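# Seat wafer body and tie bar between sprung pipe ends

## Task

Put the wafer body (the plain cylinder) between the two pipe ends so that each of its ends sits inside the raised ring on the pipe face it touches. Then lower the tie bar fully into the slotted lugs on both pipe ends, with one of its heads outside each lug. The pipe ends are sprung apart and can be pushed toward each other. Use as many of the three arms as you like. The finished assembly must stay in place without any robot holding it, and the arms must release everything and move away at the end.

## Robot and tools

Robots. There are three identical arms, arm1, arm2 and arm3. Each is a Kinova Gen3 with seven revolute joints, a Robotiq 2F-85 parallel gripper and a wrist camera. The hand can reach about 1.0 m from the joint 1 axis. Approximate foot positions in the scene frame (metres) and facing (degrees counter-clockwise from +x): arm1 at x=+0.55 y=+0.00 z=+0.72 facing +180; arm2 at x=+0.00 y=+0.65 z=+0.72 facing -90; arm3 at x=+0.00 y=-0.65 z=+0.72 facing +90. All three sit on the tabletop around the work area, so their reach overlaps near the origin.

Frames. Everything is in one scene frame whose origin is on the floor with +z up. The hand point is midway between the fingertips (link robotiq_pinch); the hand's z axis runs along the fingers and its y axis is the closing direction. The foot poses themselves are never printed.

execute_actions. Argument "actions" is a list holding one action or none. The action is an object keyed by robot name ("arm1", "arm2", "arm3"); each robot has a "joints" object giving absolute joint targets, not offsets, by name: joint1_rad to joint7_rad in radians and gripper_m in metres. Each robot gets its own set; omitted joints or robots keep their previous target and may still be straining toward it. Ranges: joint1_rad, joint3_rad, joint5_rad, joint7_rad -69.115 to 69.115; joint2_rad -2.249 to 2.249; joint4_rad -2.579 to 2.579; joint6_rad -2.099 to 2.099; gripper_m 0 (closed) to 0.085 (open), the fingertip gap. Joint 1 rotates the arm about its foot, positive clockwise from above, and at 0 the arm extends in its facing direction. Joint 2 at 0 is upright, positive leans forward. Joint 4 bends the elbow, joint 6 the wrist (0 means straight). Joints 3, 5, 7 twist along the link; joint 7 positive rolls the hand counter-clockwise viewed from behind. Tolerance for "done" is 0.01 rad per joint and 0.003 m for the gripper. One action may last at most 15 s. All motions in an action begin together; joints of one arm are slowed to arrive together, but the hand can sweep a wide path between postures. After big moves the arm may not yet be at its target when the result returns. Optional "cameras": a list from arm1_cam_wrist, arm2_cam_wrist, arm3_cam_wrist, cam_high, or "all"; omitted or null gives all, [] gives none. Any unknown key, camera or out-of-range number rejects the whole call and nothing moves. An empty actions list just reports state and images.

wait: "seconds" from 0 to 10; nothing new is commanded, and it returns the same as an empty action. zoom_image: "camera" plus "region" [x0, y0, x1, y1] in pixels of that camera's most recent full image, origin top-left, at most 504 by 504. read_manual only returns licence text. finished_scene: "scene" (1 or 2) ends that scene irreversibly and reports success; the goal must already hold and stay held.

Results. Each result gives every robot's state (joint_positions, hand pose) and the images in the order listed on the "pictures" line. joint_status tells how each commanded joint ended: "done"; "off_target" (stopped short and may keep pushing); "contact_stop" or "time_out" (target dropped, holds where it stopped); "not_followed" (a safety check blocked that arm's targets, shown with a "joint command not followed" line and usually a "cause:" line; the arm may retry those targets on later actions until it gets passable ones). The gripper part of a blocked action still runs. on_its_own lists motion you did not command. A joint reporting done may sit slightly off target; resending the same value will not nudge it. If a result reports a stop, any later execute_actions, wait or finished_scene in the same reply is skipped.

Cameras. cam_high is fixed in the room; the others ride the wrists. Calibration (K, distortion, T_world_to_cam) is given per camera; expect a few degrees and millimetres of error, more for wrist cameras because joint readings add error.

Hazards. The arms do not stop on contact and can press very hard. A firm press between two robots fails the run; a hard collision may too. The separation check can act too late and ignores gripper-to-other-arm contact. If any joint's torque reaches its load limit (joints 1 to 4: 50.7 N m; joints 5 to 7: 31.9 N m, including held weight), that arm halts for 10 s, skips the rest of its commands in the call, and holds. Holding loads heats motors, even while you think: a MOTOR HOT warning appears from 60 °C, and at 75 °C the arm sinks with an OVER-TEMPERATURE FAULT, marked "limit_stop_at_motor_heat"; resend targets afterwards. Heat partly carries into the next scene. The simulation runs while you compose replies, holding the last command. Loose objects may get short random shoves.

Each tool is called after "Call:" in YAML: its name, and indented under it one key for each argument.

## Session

Call:
execute_actions:
  actions: []

Scene clock: 0.00 s.
arm1.joint_positions: joint1_rad=-0.008 joint2_rad=-0.397 joint3_rad=-0.074 joint4_rad=+1.509 joint5_rad=-0.029 joint6_rad=+2.022 joint7_rad=+1.477 gripper_m=+0.085
arm1.joint_status: not commanded
arm1.hand: x=+0.4243 y=+0.0088 z=+1.2360 quat_wxyz=(+0.003, +1.000, -0.018, +0.001) (m; scene frame)
arm2.joint_positions: joint1_rad=-0.007 joint2_rad=-0.397 joint3_rad=-0.073 joint4_rad=+1.511 joint5_rad=-0.029 joint6_rad=+2.026 joint7_rad=+1.480 gripper_m=+0.085
arm2.joint_status: not commanded
arm2.hand: x=+0.0074 y=+0.5296 z=+1.3144 quat_wxyz=(+0.006, -0.704, -0.710, +0.006) (m; scene frame)
arm3.joint_positions: joint1_rad=-0.011 joint2_rad=-0.394 joint3_rad=-0.075 joint4_rad=+1.511 joint5_rad=-0.030 joint6_rad=+2.025 joint7_rad=+1.478 gripper_m=+0.085
arm3.joint_status: not commanded
arm3.hand: x=-0.0009 y=-0.5350 z=+1.2713 quat_wxyz=(-0.004, +0.712, -0.702, -0.003) (m; scene frame)
pictures: arm1_cam_wrist, arm2_cam_wrist, arm3_cam_wrist, cam_high
Images, in order (width x height): arm1_cam_wrist 672x504, arm2_cam_wrist 672x504, arm3_cam_wrist 672x504, cam_high 672x504.

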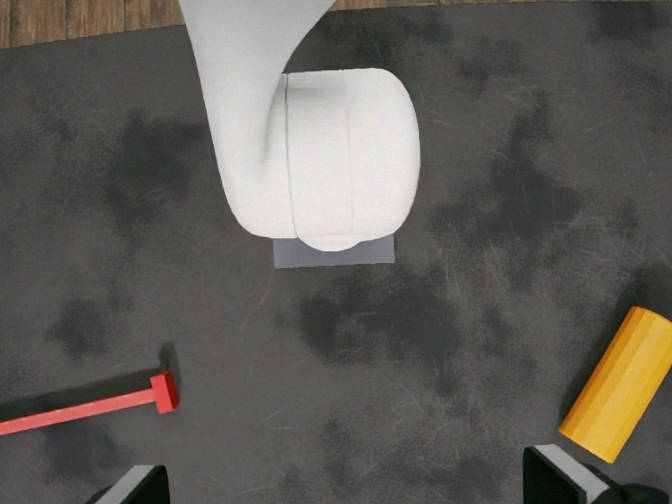

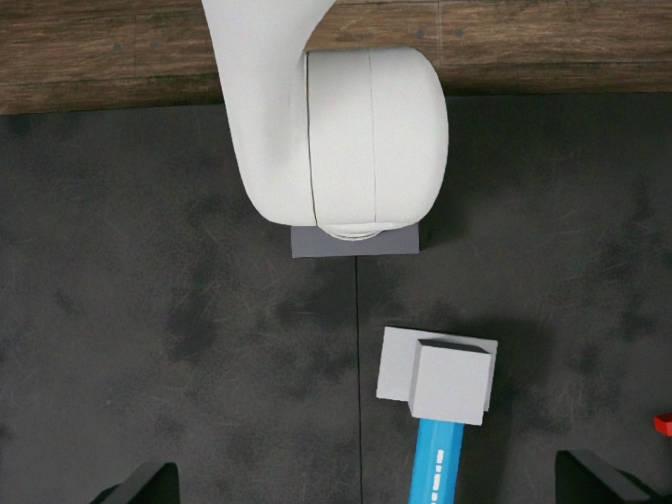

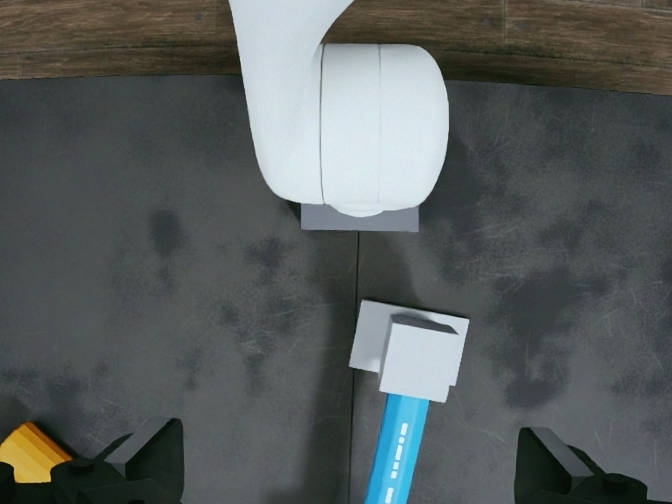

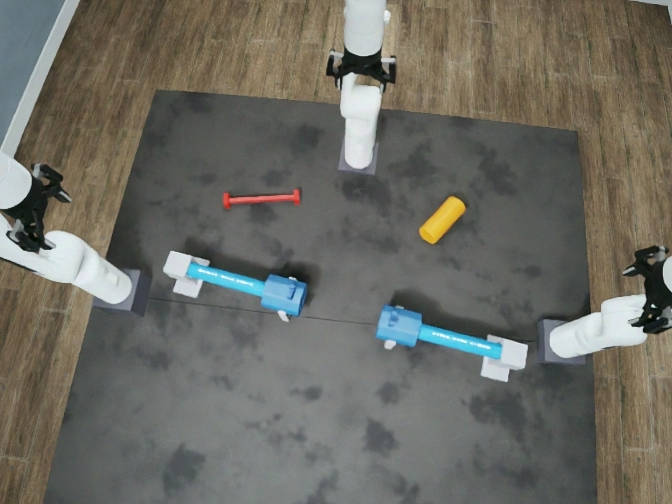

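Call:
zoom_image:
  camera: "cam_high"
  region: [150, 240, 350, 340]

Call:
zoom_image:
  camera: "cam_high"
  region: [350, 290, 550, 390]

Call:
zoom_image:
  camera: "cam_high"
  region: [210, 170, 330, 230]

Call:
zoom_image:
  camera: "cam_high"
  region: [400, 180, 490, 260]

Region (150, 240, 350, 340) of cam_high's 672x504 image, scaled by 2.520, with more detail than that image has.

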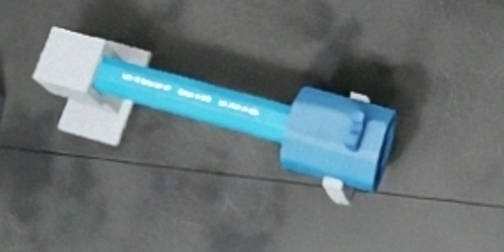

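Region (350, 290, 550, 390) of cam_high's 672x504 image, scaled by 2.520, with more detail than that image has.

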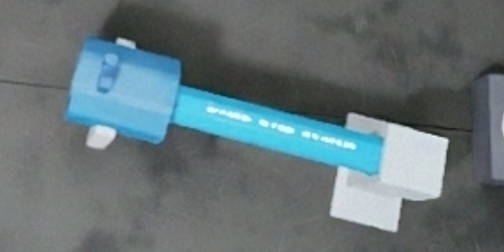

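Region (210, 170, 330, 230) of cam_high's 672x504 image, scaled by 4.200, with more detail than that image has.

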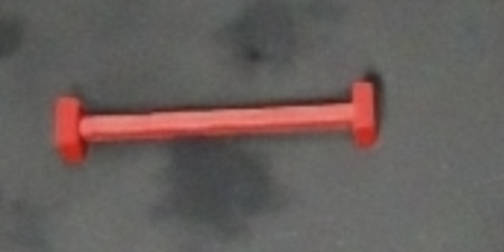

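Region (400, 180, 490, 260) of cam_high's 672x504 image, scaled by 5.600, with more detail than that image has.

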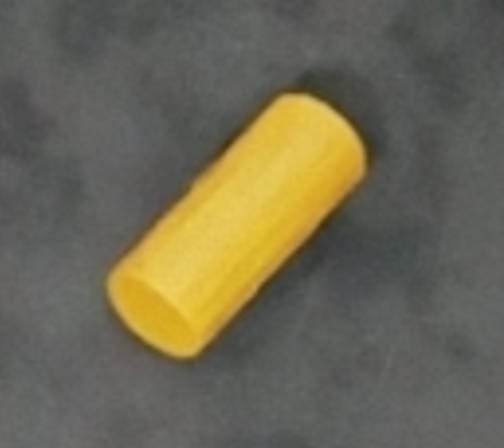

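Call:
zoom_image:
  camera: "arm1_cam_wrist"
  region: [532, 290, 672, 480]

Call:
zoom_image:
  camera: "arm1_cam_wrist"
  region: [0, 350, 200, 450]

Region (532, 290, 672, 480) of arm1_cam_wrist's 672x504 image, scaled by 2.653; it fills the left 371 columns of this view, and the rest is white.

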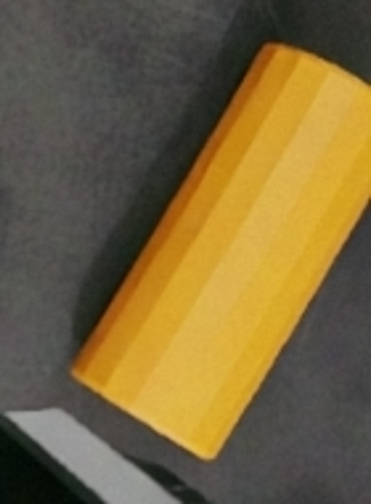

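Region (0, 350, 200, 450) of arm1_cam_wrist's 672x504 image, scaled by 2.520.

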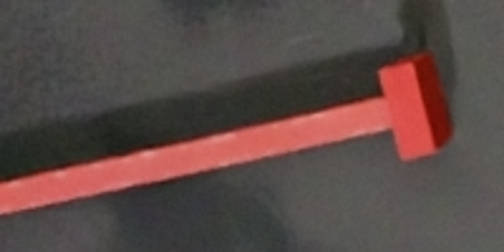

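Call:
execute_actions:
  actions:
    - {"arm1": {"joints": {"joint1_rad": -1.0308, "joint2_rad": 0.4301, "joint3_rad": 0, "joint4_rad": 2.1287, "joint5_rad": 0, "joint6_rad": 0.5828, "joint7_rad": 3.048, "gripper_m": 0.085}}, "arm2": {"joints": {"joint1_rad": -0.1618, "joint2_rad": 0.4266, "joint3_rad": 0, "joint4_rad": 2.414, "joint5_rad": 0, "joint6_rad": -0.1406, "joint7_rad": 4.356, "gripper_m": 0.066}}, "arm3": {"joints": {"joint1_rad": -0.1216, "joint2_rad": 0.3128, "joint3_rad": 0, "joint4_rad": 2.3459, "joint5_rad": 0, "joint6_rad": 0.0413, "joint7_rad": 4.397, "gripper_m": 0.066}}}

Scene clock: 123.07 s.
arm1.joint_positions: joint1_rad=-1.031 joint2_rad=+0.430 joint3_rad=+0.000 joint4_rad=+2.129 joint5_rad=+0.000 joint6_rad=+0.583 joint7_rad=+3.048 gripper_m=+0.085
arm1.joint_status: all done
arm1.hand: x=+0.3399 y=-0.2790 z=+0.8300 quat_wxyz=(+0.005, +0.326, +0.945, -0.002) (m; scene frame)
arm2.joint_positions: joint1_rad=-0.162 joint2_rad=+0.426 joint3_rad=+0.000 joint4_rad=+2.414 joint5_rad=+0.000 joint6_rad=-0.141 joint7_rad=+4.356 gripper_m=+0.066
arm2.joint_status: all done
arm2.hand: x=+0.0457 y=+0.2512 z=+0.8997 quat_wxyz=(+0.115, +0.625, -0.749, +0.185) (m; scene frame)
arm3.joint_positions: joint1_rad=-0.122 joint2_rad=+0.313 joint3_rad=+0.000 joint4_rad=+2.346 joint5_rad=+0.000 joint6_rad=+0.041 joint7_rad=+4.397 gripper_m=+0.066
arm3.joint_status: all done
arm3.hand: x=-0.0307 y=-0.2433 z=+0.9001 quat_wxyz=(-0.190, +0.748, +0.625, +0.120) (m; scene frame)
pictures: arm1_cam_wrist, arm2_cam_wrist, arm3_cam_wrist, cam_high
camera_calibration (this result's frames):
arm1_cam_wrist: T_world_to_cam=[[0.662282, 0.74925, 0.00267545, -0.0165092], [0.749203, -0.66219, -0.0141271, -0.368129], [-0.00881308, 0.0113606, -0.999897, 0.978835], [0, 0, 0, 1]] pos_world=[0.295363, -0.242522, 0.973578]
arm2_cam_wrist: T_world_to_cam=[[-0.970124, 0.170716, -0.17238, 0.159642], [0.228992, 0.879025, -0.418184, 0.204525], [0.0801351, -0.445164, -0.891856, 1.05534], [0, 0, 0, 1]] pos_world=[0.023469, 0.262763, 1.05426]
arm3_cam_wrist: T_world_to_cam=[[0.977785, -0.130803, -0.163788, 0.148854], [-0.186007, -0.901693, -0.390323, 0.179293], [-0.0966312, 0.412117, -0.905992, 1.0595], [0, 0, 0, 1]] pos_world=[-0.00981743, -0.2555, 1.05426]
Images, in order (width x height): arm1_cam_wrist 672x504, arm2_cam_wrist 672x504, arm3_cam_wrist 672x504, cam_high 672x504.

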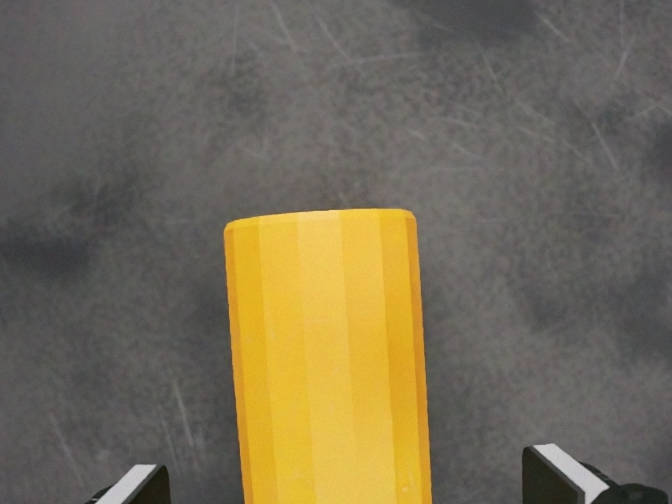

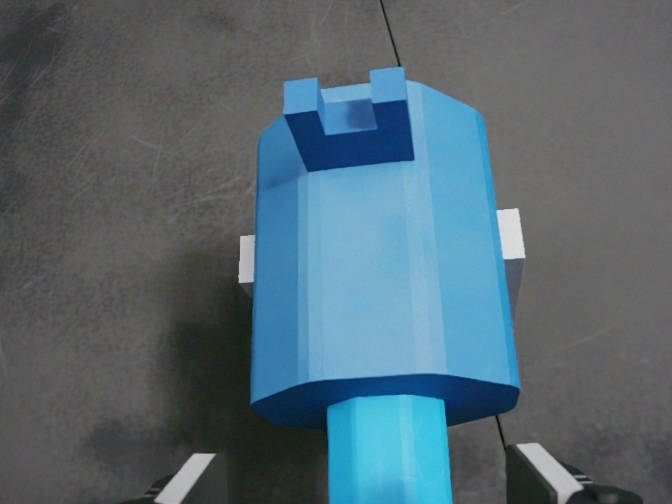

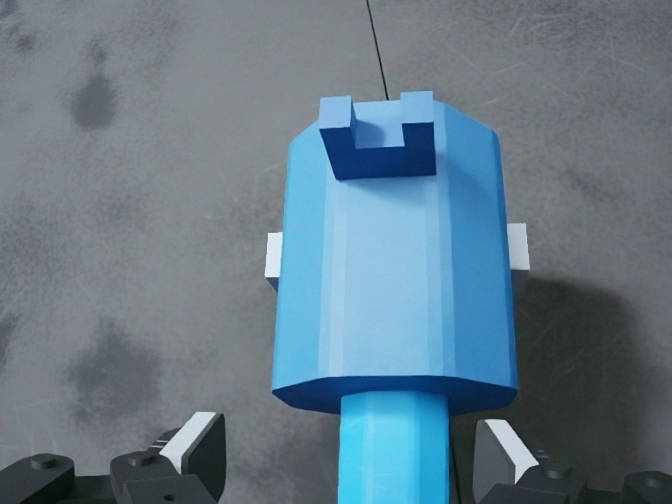

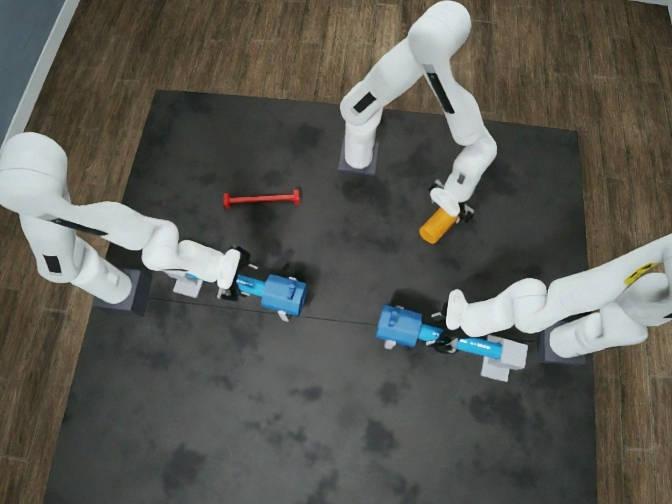

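Call:
zoom_image:
  camera: "arm2_cam_wrist"
  region: [200, 340, 560, 504]

Call:
zoom_image:
  camera: "arm3_cam_wrist"
  region: [200, 340, 560, 504]

Region (200, 340, 560, 504) of arm2_cam_wrist's 672x504 image, scaled by 1.400; it fills the top 230 rows of this view, and the rest is white.

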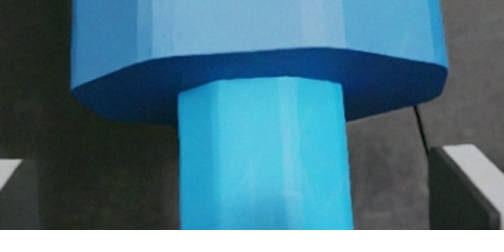

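Region (200, 340, 560, 504) of arm3_cam_wrist's 672x504 image, scaled by 1.400; it fills the top 230 rows of this view, and the rest is white.

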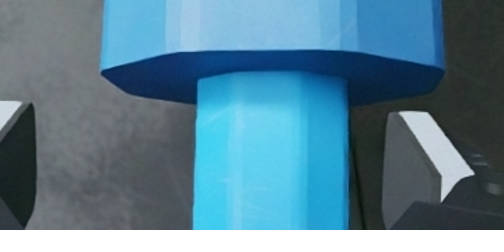

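Call:
execute_actions:
  actions:
    - {"arm1": {"joints": {"joint1_rad": -1.0435, "joint2_rad": 0.6258, "joint4_rad": 2.1735, "joint6_rad": 0.3422, "joint7_rad": 3.0485}}, "arm2": {"joints": {"joint1_rad": -0.1625, "joint2_rad": 0.716, "joint4_rad": 2.4075, "joint6_rad": -0.4236, "joint7_rad": 4.352}}, "arm3": {"joints": {"joint1_rad": -0.109, "joint2_rad": 0.5783, "joint4_rad": 2.4046, "joint6_rad": -0.2829, "joint7_rad": 4.4076}}}

Scene clock: 197.93 s.
arm1.joint_positions: joint1_rad=-1.043 joint2_rad=+0.626 joint3_rad=+0.000 joint4_rad=+2.173 joint5_rad=+0.000 joint6_rad=+0.342 joint7_rad=+3.048 gripper_m=+0.085
arm1.joint_status: all done
arm1.hand: x=+0.3423 y=-0.2853 z=+0.7550 quat_wxyz=(+0.005, +0.320, +0.947, -0.002) (m; scene frame)
arm2.joint_positions: joint1_rad=-0.163 joint2_rad=+0.716 joint3_rad=+0.000 joint4_rad=+2.408 joint5_rad=+0.000 joint6_rad=-0.424 joint7_rad=+4.352 gripper_m=+0.066
arm2.joint_status: all done
arm2.hand: x=+0.0473 y=+0.2369 z=+0.8200 quat_wxyz=(+0.114, +0.624, -0.751, +0.185) (m; scene frame)
arm3.joint_positions: joint1_rad=-0.109 joint2_rad=+0.578 joint3_rad=+0.000 joint4_rad=+2.405 joint5_rad=+0.000 joint6_rad=-0.283 joint7_rad=+4.408 gripper_m=+0.066
arm3.joint_status: all done
arm3.hand: x=-0.0261 y=-0.2379 z=+0.8202 quat_wxyz=(-0.189, +0.749, +0.624, +0.122) (m; scene frame)
pictures: arm1_cam_wrist, arm2_cam_wrist, arm3_cam_wrist, cam_high
camera_calibration (this result's frames):
arm1_cam_wrist: T_world_to_cam=[[0.652338, 0.757924, 0.00238475, -0.00709491], [0.757873, -0.65225, -0.0141055, -0.375211], [-0.00913546, 0.0110089, -0.999898, 0.903952], [0, 0, 0, 1]] pos_world=[0.297249, -0.249306, 0.898584]
arm2_cam_wrist: T_world_to_cam=[[-0.969333, 0.173521, -0.17402, 0.150529], [0.232233, 0.878401, -0.417707, 0.183], [0.0803786, -0.445311, -0.891761, 0.977712], [0, 0, 0, 1]] pos_world=[0.0248273, 0.248518, 0.974521]
arm3_cam_wrist: T_world_to_cam=[[0.978106, -0.133669, -0.159501, 0.127807], [-0.186988, -0.900904, -0.391672, 0.155136], [-0.0913408, 0.412922, -0.906175, 0.985739], [0, 0, 0, 1]] pos_world=[-0.00596174, -0.250187, 0.974399]
Images, in order (width x height): arm1_cam_wrist 672x504, arm2_cam_wrist 672x504, arm3_cam_wrist 672x504, cam_high 672x504.

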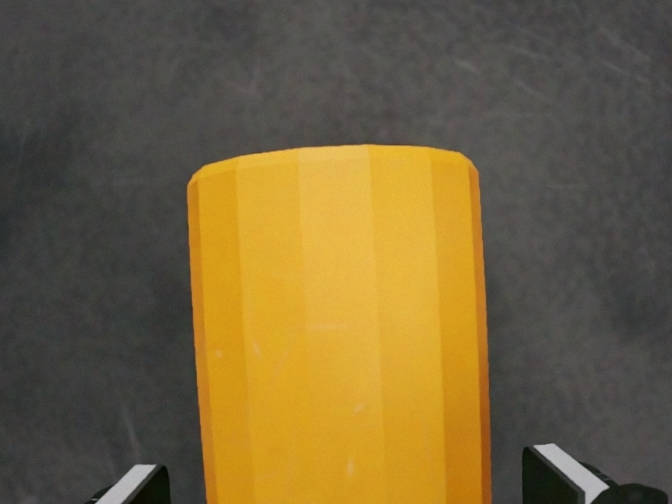

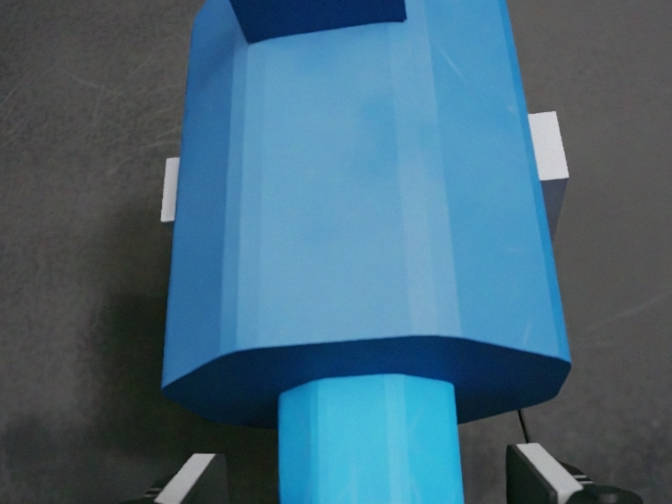

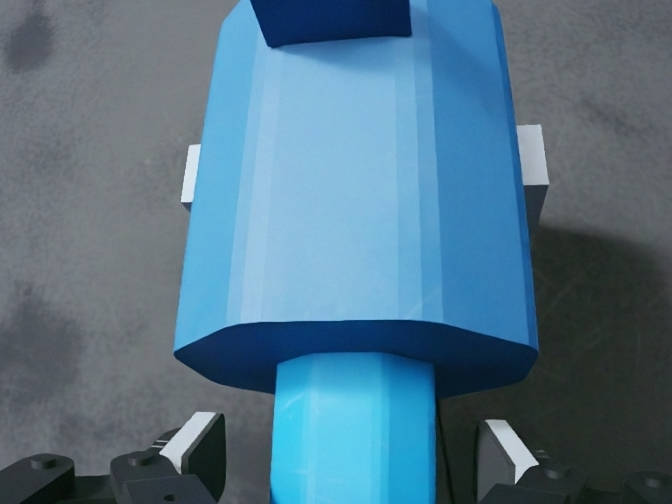

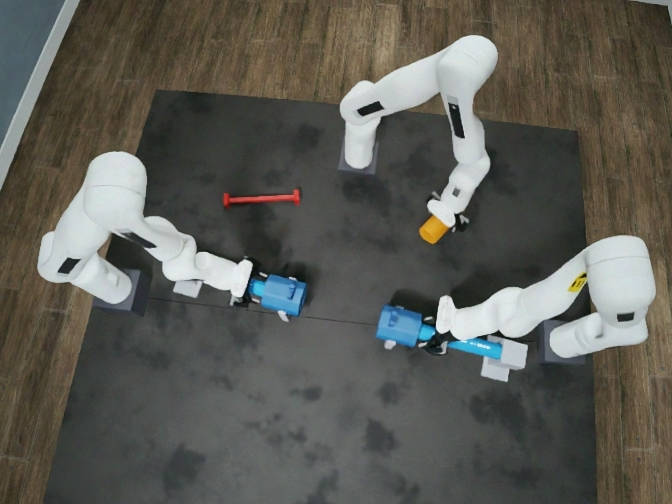

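Call:
execute_actions:
  actions:
    - {"arm1": {"joints": {"gripper_m": 0.045}}, "arm2": {"joints": {"gripper_m": 0.054}}, "arm3": {"joints": {"gripper_m": 0.054}}}
  cameras: ["arm1_cam_wrist"]

Scene clock: 241.77 s.
arm1.joint_positions: joint1_rad=-1.044 joint2_rad=+0.623 joint3_rad=+0.000 joint4_rad=+2.174 joint5_rad=+0.000 joint6_rad=+0.343 joint7_rad=+3.049 gripper_m=+0.061
arm1.joint_status: gripper_m off_target (ended at +0.061, target +0.045)
arm1.hand: x=+0.3423 y=-0.2853 z=+0.7558 quat_wxyz=(+0.005, +0.320, +0.947, -0.003) (m; scene frame)
arm2.joint_positions: joint1_rad=-0.162 joint2_rad=+0.716 joint3_rad=+0.000 joint4_rad=+2.407 joint5_rad=+0.000 joint6_rad=-0.424 joint7_rad=+4.352 gripper_m=+0.054
arm2.joint_status: all done
arm2.hand: x=+0.0473 y=+0.2370 z=+0.8199 quat_wxyz=(+0.114, +0.624, -0.751, +0.185) (m; scene frame)
arm3.joint_positions: joint1_rad=-0.109 joint2_rad=+0.578 joint3_rad=+0.000 joint4_rad=+2.405 joint5_rad=+0.000 joint6_rad=-0.283 joint7_rad=+4.408 gripper_m=+0.054
arm3.joint_status: all done
arm3.hand: x=-0.0261 y=-0.2379 z=+0.8201 quat_wxyz=(-0.189, +0.749, +0.624, +0.122) (m; scene frame)
pictures: arm1_cam_wrist
camera_calibration (this result's frames):
arm1_cam_wrist: T_world_to_cam=[[0.652355, 0.757912, 0.00163404, -0.00652369], [0.757854, -0.652275, -0.0139844, -0.375292], [-0.00953307, 0.0103611, -0.999901, 0.904694], [0, 0, 0, 1]] pos_world=[0.297296, -0.249222, 0.899367]
Images, in order (width x height): arm1_cam_wrist 672x504.

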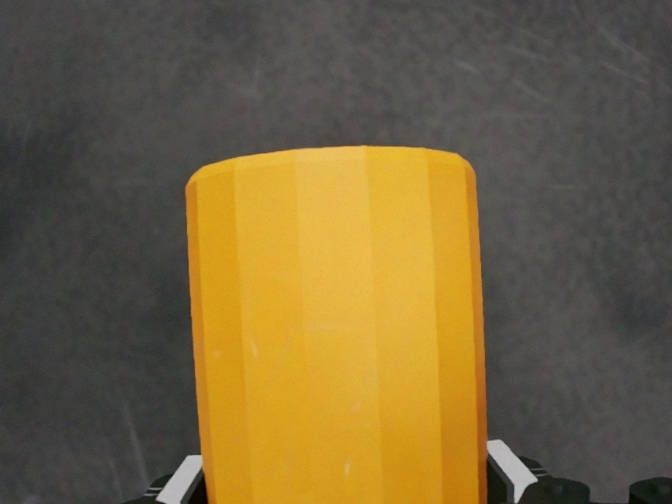

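Call:
execute_actions:
  actions:
    - {"arm1": {"joints": {"joint1_rad": -0.125, "joint2_rad": 0.5858, "joint4_rad": 1.8271, "joint6_rad": 0.7287, "joint7_rad": 2.889}}, "arm2": {"joints": {"joint1_rad": -0.135, "joint2_rad": 0.7243, "joint4_rad": 2.2958, "joint6_rad": -0.3201, "joint7_rad": 4.3854}}, "arm3": {"joints": {"joint1_rad": -0.0857, "joint2_rad": 0.6034, "joint4_rad": 2.2932, "joint6_rad": -0.1966, "joint7_rad": 4.4368}}}

Scene clock: 272.73 s.
arm1.joint_positions: joint1_rad=-0.125 joint2_rad=+0.587 joint3_rad=+0.000 joint4_rad=+1.828 joint5_rad=+0.000 joint6_rad=+0.729 joint7_rad=+2.889 gripper_m=+0.061
arm1.joint_status: all done
arm1.hand: x=+0.1075 y=-0.0161 z=+0.8214 quat_wxyz=(+0.006, +0.761, +0.649, +0.002) (m; scene frame)
arm2.joint_positions: joint1_rad=-0.136 joint2_rad=+0.726 joint3_rad=-0.001 joint4_rad=+2.300 joint5_rad=+0.000 joint6_rad=-0.317 joint7_rad=+4.385 gripper_m=+0.054
arm2.joint_status: all done
arm2.hand: x=+0.0417 y=+0.2050 z=+0.8181 quat_wxyz=(+0.117, +0.628, -0.749, +0.178) (m; scene frame)
arm3.joint_positions: joint1_rad=-0.087 joint2_rad=+0.605 joint3_rad=-0.001 joint4_rad=+2.297 joint5_rad=+0.000 joint6_rad=-0.194 joint7_rad=+4.437 gripper_m=+0.054
arm3.joint_status: all done
arm3.hand: x=-0.0207 y=-0.2056 z=+0.8183 quat_wxyz=(-0.183, +0.747, +0.627, +0.124) (m; scene frame)
pictures: arm1_cam_wrist, arm2_cam_wrist, arm3_cam_wrist, cam_high
camera_calibration (this result's frames):
arm1_cam_wrist: T_world_to_cam=[[0.976319, -0.215839, 0.0146869, -0.118745], [-0.215516, -0.976278, -0.0208449, 0.0841681], [0.0188376, 0.017186, -0.999675, 0.962067], [0, 0, 0, 1]] pos_world=[0.115949, 0.0400076, 0.965252]
arm2_cam_wrist: T_world_to_cam=[[-0.97255, 0.169952, -0.158945, 0.138865], [0.222013, 0.882291, -0.415057, 0.209015], [0.0696961, -0.438952, -0.895804, 0.964775], [0, 0, 0, 1]] pos_world=[0.0214079, 0.215477, 0.973074]
arm3_cam_wrist: T_world_to_cam=[[0.980624, -0.130154, -0.146409, 0.116571], [-0.177947, -0.904356, -0.387911, 0.180882], [-0.0819173, 0.406448, -0.909994, 0.973249], [0, 0, 0, 1]] pos_world=[-0.00239858, -0.216822, 0.972884]
Images, in order (width x height): arm1_cam_wrist 672x504, arm2_cam_wrist 672x504, arm3_cam_wrist 672x504, cam_high 672x504.

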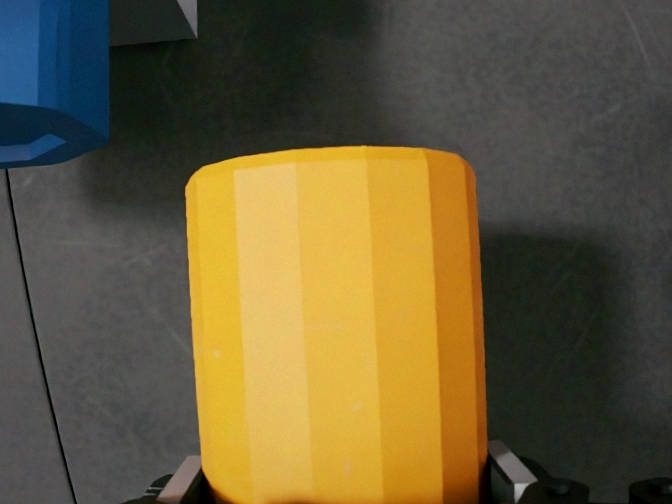

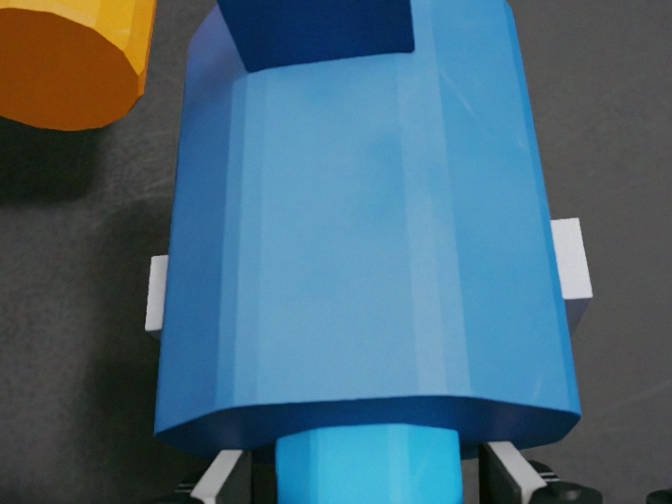

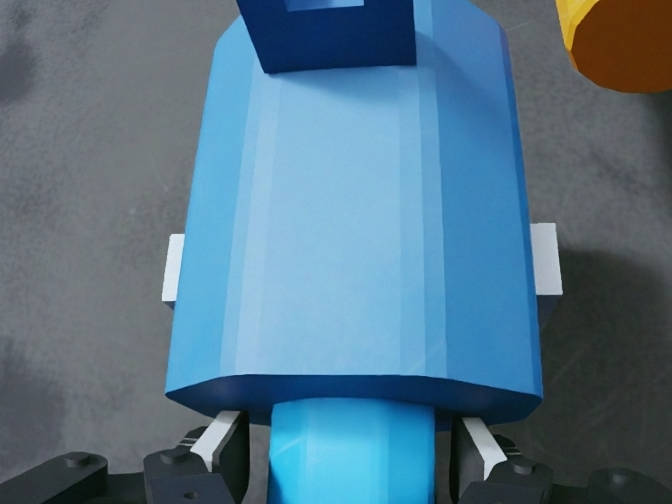

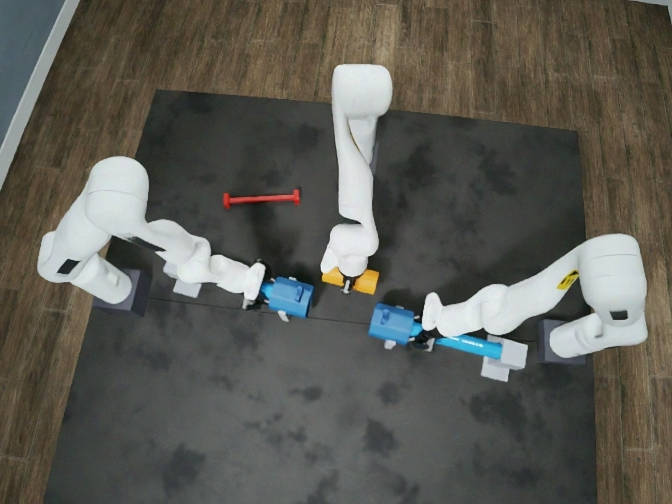

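Call:
zoom_image:
  camera: "arm1_cam_wrist"
  region: [0, 0, 240, 220]

Region (0, 0, 240, 220) of arm1_cam_wrist's 672x504 image, scaled by 2.100; it fills the top 462 rows of this view, and the rest is white.

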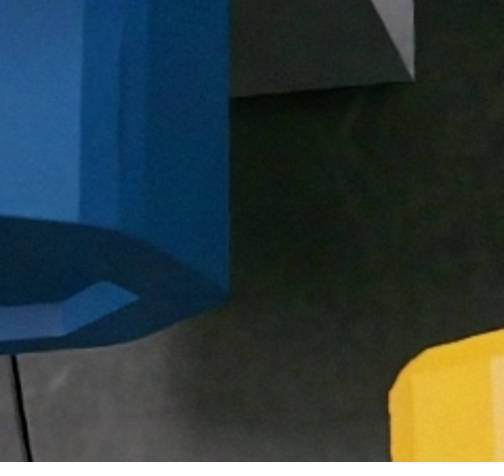

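Call:
execute_actions:
  actions:
    - {"arm1": {"joints": {"joint1_rad": -0.0783, "joint2_rad": 0.7576, "joint4_rad": 1.4533, "joint6_rad": 0.9308, "joint7_rad": 2.9357}}, "arm2": {"joints": {"joint1_rad": -0.1306, "joint2_rad": 0.7274, "joint4_rad": 2.2739, "joint6_rad": -0.3014, "joint7_rad": 4.3902}}, "arm3": {"joints": {"joint1_rad": -0.082, "joint2_rad": 0.6093, "joint4_rad": 2.2713, "joint6_rad": -0.1805, "joint7_rad": 4.4408}}}

Scene clock: 310.47 s.
arm1.joint_positions: joint1_rad=-0.078 joint2_rad=+0.759 joint3_rad=+0.000 joint4_rad=+1.454 joint5_rad=+0.000 joint6_rad=+0.931 joint7_rad=+2.936 gripper_m=+0.061
arm1.joint_status: all done
arm1.hand: x=+0.0081 y=+0.0000 z=+0.8219 quat_wxyz=(+0.006, +0.761, +0.649, +0.002) (m; scene frame)
arm2.joint_positions: joint1_rad=-0.132 joint2_rad=+0.729 joint3_rad=-0.002 joint4_rad=+2.279 joint5_rad=+0.000 joint6_rad=-0.298 joint7_rad=+4.390 gripper_m=+0.054
arm2.joint_status: all done
arm2.hand: x=+0.0407 y=+0.1989 z=+0.8177 quat_wxyz=(+0.117, +0.628, -0.749, +0.177) (m; scene frame)
arm3.joint_positions: joint1_rad=-0.083 joint2_rad=+0.611 joint3_rad=-0.001 joint4_rad=+2.276 joint5_rad=+0.000 joint6_rad=-0.177 joint7_rad=+4.441 gripper_m=+0.054
arm3.joint_status: all done
arm3.hand: x=-0.0198 y=-0.1996 z=+0.8178 quat_wxyz=(-0.181, +0.747, +0.628, +0.124) (m; scene frame)
pictures: arm1_cam_wrist, arm2_cam_wrist, arm3_cam_wrist, cam_high
camera_calibration (this result's frames):
arm1_cam_wrist: T_world_to_cam=[[0.976262, -0.216064, 0.0151296, -0.0186051], [-0.215734, -0.976229, -0.0208597, 0.0784474], [0.019277, 0.0171006, -0.999668, 0.964202], [0, 0, 0, 1]] pos_world=[0.0165003, 0.0560743, 0.9658]
arm2_cam_wrist: T_world_to_cam=[[-0.972926, 0.170001, -0.15657, 0.136939], [0.220937, 0.882964, -0.414201, 0.213644], [0.0678311, -0.437579, -0.896618, 0.962192], [0, 0, 0, 1]] pos_world=[0.0207627, 0.209115, 0.972651]
arm3_cam_wrist: T_world_to_cam=[[0.980912, -0.130253, -0.144379, 0.114688], [-0.17708, -0.905125, -0.386513, 0.185048], [-0.0803363, 0.404702, -0.910913, 0.970831], [0, 0, 0, 1]] pos_world=[-0.00173714, -0.210467, 0.972424]
Images, in order (width x height): arm1_cam_wrist 672x504, arm2_cam_wrist 672x504, arm3_cam_wrist 672x504, cam_high 672x504.

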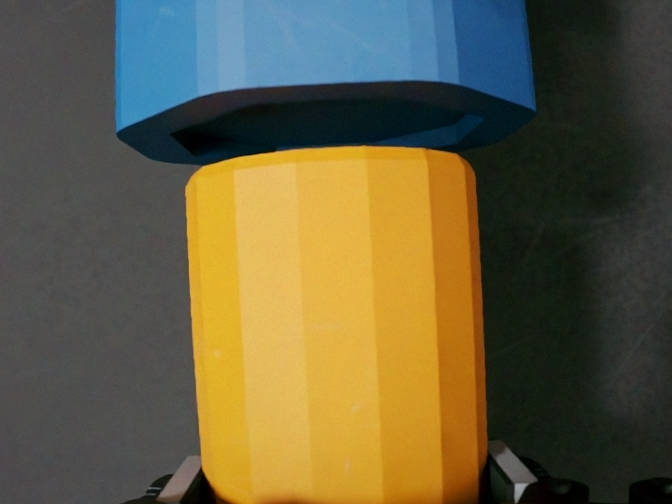

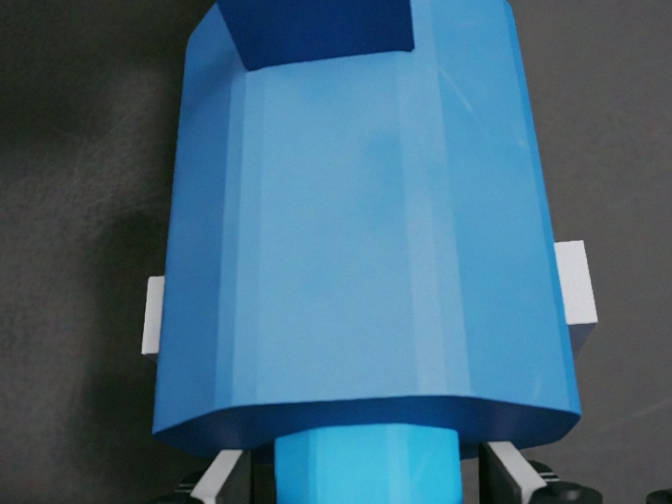

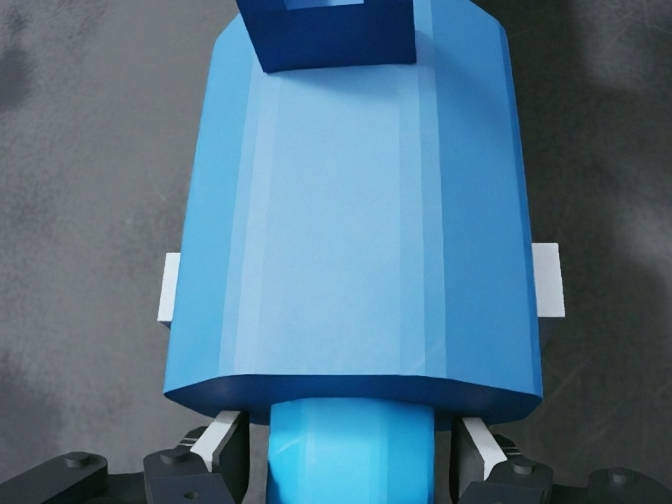

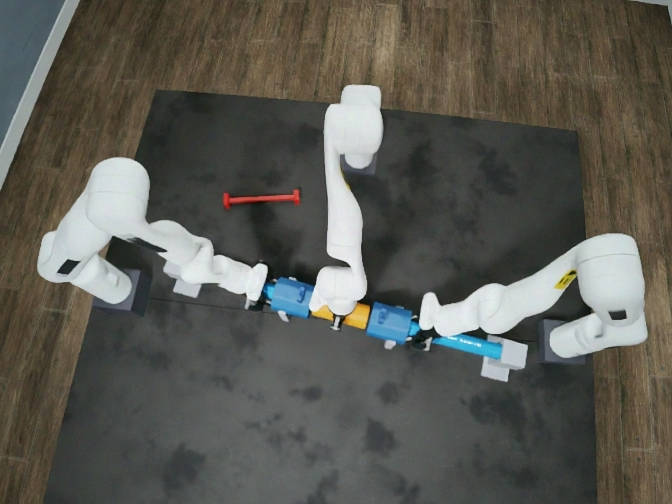

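Call:
zoom_image:
  camera: "arm1_cam_wrist"
  region: [100, 60, 340, 220]

Call:
zoom_image:
  camera: "arm1_cam_wrist"
  region: [320, 60, 560, 220]

Call:
zoom_image:
  camera: "cam_high"
  region: [290, 280, 400, 350]

Region (100, 60, 340, 220) of arm1_cam_wrist's 672x504 image, scaled by 2.100.

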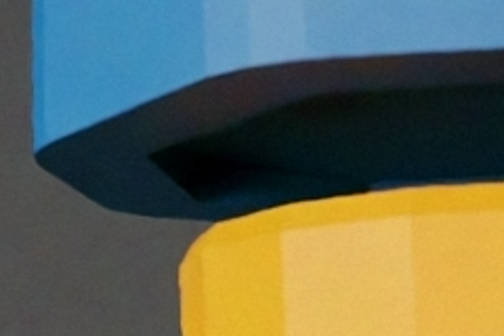

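Region (320, 60, 560, 220) of arm1_cam_wrist's 672x504 image, scaled by 2.100.

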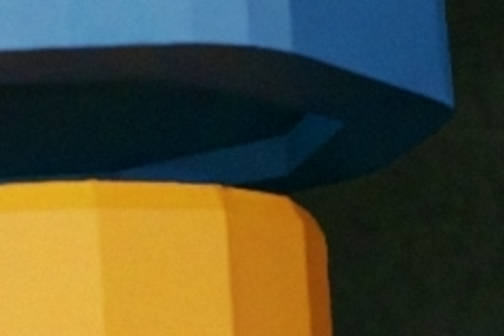

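Region (290, 280, 400, 350) of cam_high's 672x504 image, scaled by 4.582, with more detail than that image has; it fills the top 321 rows of this view, and the rest is white.

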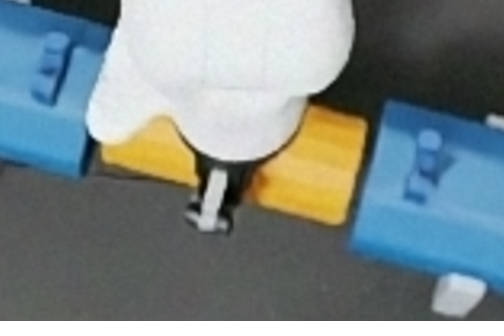

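Call:
execute_actions:
  actions:
    - {"arm1": {"joints": {"joint1_rad": -0.071, "joint2_rad": 0.7553, "joint4_rad": 1.4582, "joint6_rad": 0.9282, "joint7_rad": 2.954}}, "arm2": {"joints": {"joint1_rad": -0.1212, "joint2_rad": 0.7342, "joint4_rad": 2.2267, "joint6_rad": -0.261, "joint7_rad": 4.4004}}, "arm3": {"joints": {"joint1_rad": -0.074, "joint2_rad": 0.6219, "joint4_rad": 2.224, "joint6_rad": -0.1459, "joint7_rad": 4.4495}}}

Scene clock: 359.60 s.
arm1.joint_positions: joint1_rad=-0.073 joint2_rad=+0.757 joint3_rad=-0.002 joint4_rad=+1.459 joint5_rad=-0.002 joint6_rad=+0.928 joint7_rad=+2.954 gripper_m=+0.061
arm1.joint_status: all done
arm1.hand: x=+0.0092 y=+0.0014 z=+0.8220 quat_wxyz=(+0.007, +0.757, +0.654, +0.001) (m; scene frame)
arm2.joint_positions: joint1_rad=-0.123 joint2_rad=+0.737 joint3_rad=-0.003 joint4_rad=+2.236 joint5_rad=+0.000 joint6_rad=-0.254 joint7_rad=+4.400 gripper_m=+0.054
arm2.joint_status: all done
arm2.hand: x=+0.0389 y=+0.1876 z=+0.8160 quat_wxyz=(+0.116, +0.629, -0.749, +0.173) (m; scene frame)
arm3.joint_positions: joint1_rad=-0.075 joint2_rad=+0.624 joint3_rad=-0.002 joint4_rad=+2.231 joint5_rad=+0.000 joint6_rad=-0.141 joint7_rad=+4.449 gripper_m=+0.054
arm3.joint_status: all done
arm3.hand: x=-0.0178 y=-0.1862 z=+0.8170 quat_wxyz=(-0.179, +0.747, +0.628, +0.124) (m; scene frame)
pictures: arm1_cam_wrist, arm2_cam_wrist, arm3_cam_wrist, cam_high
camera_calibration (this result's frames):
arm1_cam_wrist: T_world_to_cam=[[0.978982, -0.203368, 0.0153327, -0.0195423], [-0.20309, -0.978996, -0.0179222, 0.0775944], [0.0186555, 0.0144316, -0.999722, 0.964297], [0, 0, 0, 1]] pos_world=[0.0169009, 0.058074, 0.96572]
arm2_cam_wrist: T_world_to_cam=[[-0.97388, 0.169802, -0.15075, 0.132125], [0.217779, 0.886416, -0.408459, 0.218105], [0.0642701, -0.43062, -0.900242, 0.957677], [0, 0, 0, 1]] pos_world=[0.0196251, 0.196628, 0.971146]
arm3_cam_wrist: T_world_to_cam=[[0.981525, -0.13009, -0.140301, 0.111055], [-0.175056, -0.906544, -0.3841, 0.194952], [-0.0772213, 0.401565, -0.912569, 0.965665], [0, 0, 0, 1]] pos_world=[-0.000305727, -0.196597, 0.971698]
Images, in order (width x height): arm1_cam_wrist 672x504, arm2_cam_wrist 672x504, arm3_cam_wrist 672x504, cam_high 672x504.

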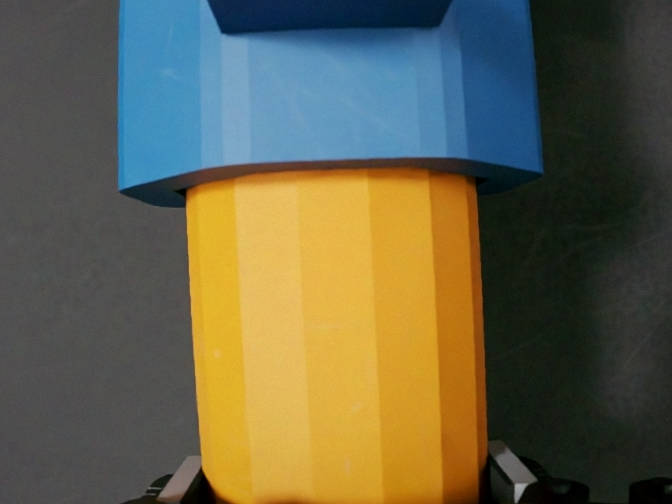

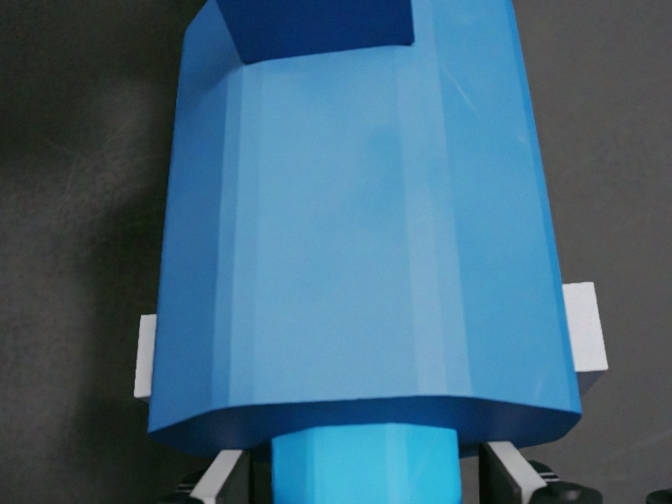

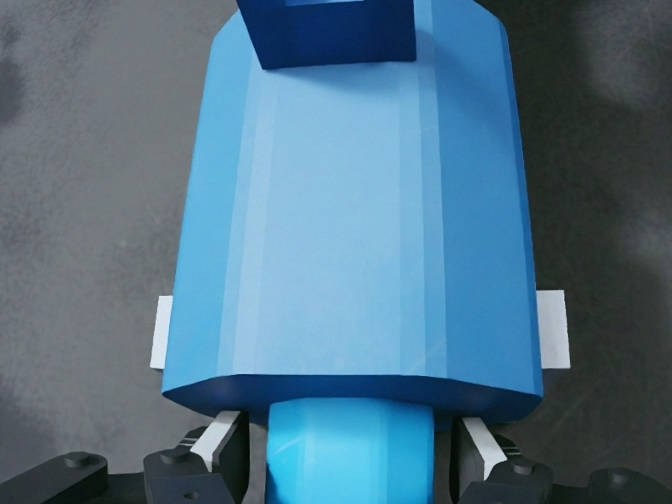

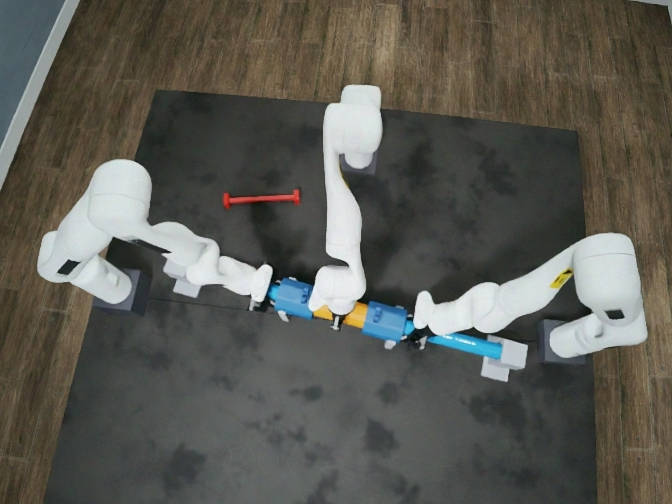

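Call:
execute_actions:
  actions:
    - {"arm1": {"joints": {"joint1_rad": -0.0765, "gripper_m": 0.085}}, "arm2": {"joints": {"joint1_rad": -0.1206, "joint2_rad": 0.7347, "joint4_rad": 2.2236, "joint6_rad": -0.2583}}, "arm3": {"joints": {"joint1_rad": -0.0735, "joint2_rad": 0.6227, "joint4_rad": 2.2209, "joint6_rad": -0.1436}}}
  cameras: ["arm1_cam_wrist", "cam_high"]

Scene clock: 411.47 s.
arm1.joint_positions: joint1_rad=-0.076 joint2_rad=+0.755 joint3_rad=+0.000 joint4_rad=+1.458 joint5_rad=+0.000 joint6_rad=+0.928 joint7_rad=+2.954 gripper_m=+0.085
arm1.joint_status: all done
arm1.hand: x=+0.0086 y=+0.0010 z=+0.8230 quat_wxyz=(+0.006, +0.756, +0.655, +0.001) (m; scene frame)
arm2.joint_positions: joint1_rad=-0.123 joint2_rad=+0.738 joint3_rad=-0.003 joint4_rad=+2.233 joint5_rad=+0.000 joint6_rad=-0.251 joint7_rad=+4.400 gripper_m=+0.054
arm2.joint_status: all done
arm2.hand: x=+0.0388 y=+0.1871 z=+0.8156 quat_wxyz=(+0.116, +0.629, -0.749, +0.173) (m; scene frame)
arm3.joint_positions: joint1_rad=-0.075 joint2_rad=+0.625 joint3_rad=-0.002 joint4_rad=+2.228 joint5_rad=+0.000 joint6_rad=-0.138 joint7_rad=+4.449 gripper_m=+0.054
arm3.joint_status: all done
arm3.hand: x=-0.0177 y=-0.1861 z=+0.8165 quat_wxyz=(-0.178, +0.747, +0.628, +0.124) (m; scene frame)
pictures: arm1_cam_wrist, cam_high
camera_calibration (this result's frames):
arm1_cam_wrist: T_world_to_cam=[[0.979717, -0.19998, 0.0127711, -0.0169671], [-0.199705, -0.979651, -0.0200429, 0.0787428], [0.0165194, 0.0170859, -0.999718, 0.965289], [0, 0, 0, 1]] pos_world=[0.0164023, 0.0572545, 0.966811]
Images, in order (width x height): arm1_cam_wrist 672x504, cam_high 672x504.

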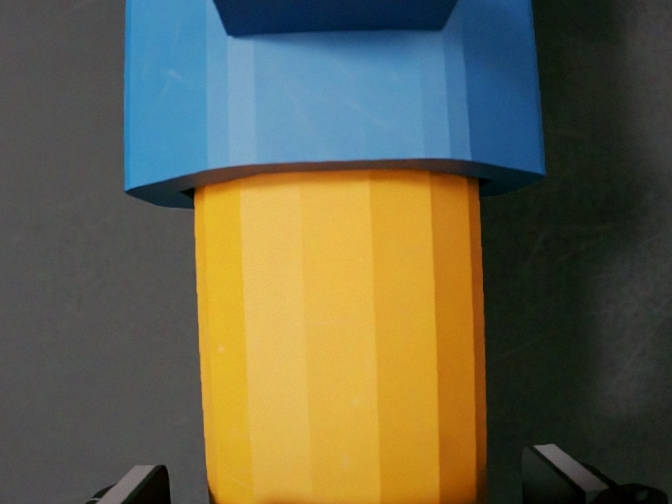

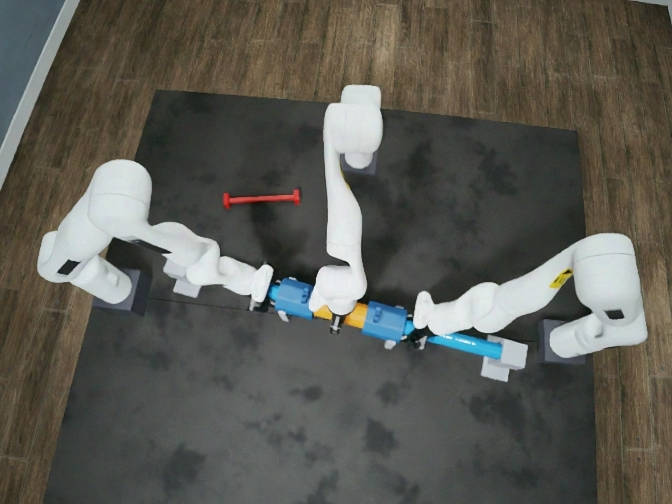

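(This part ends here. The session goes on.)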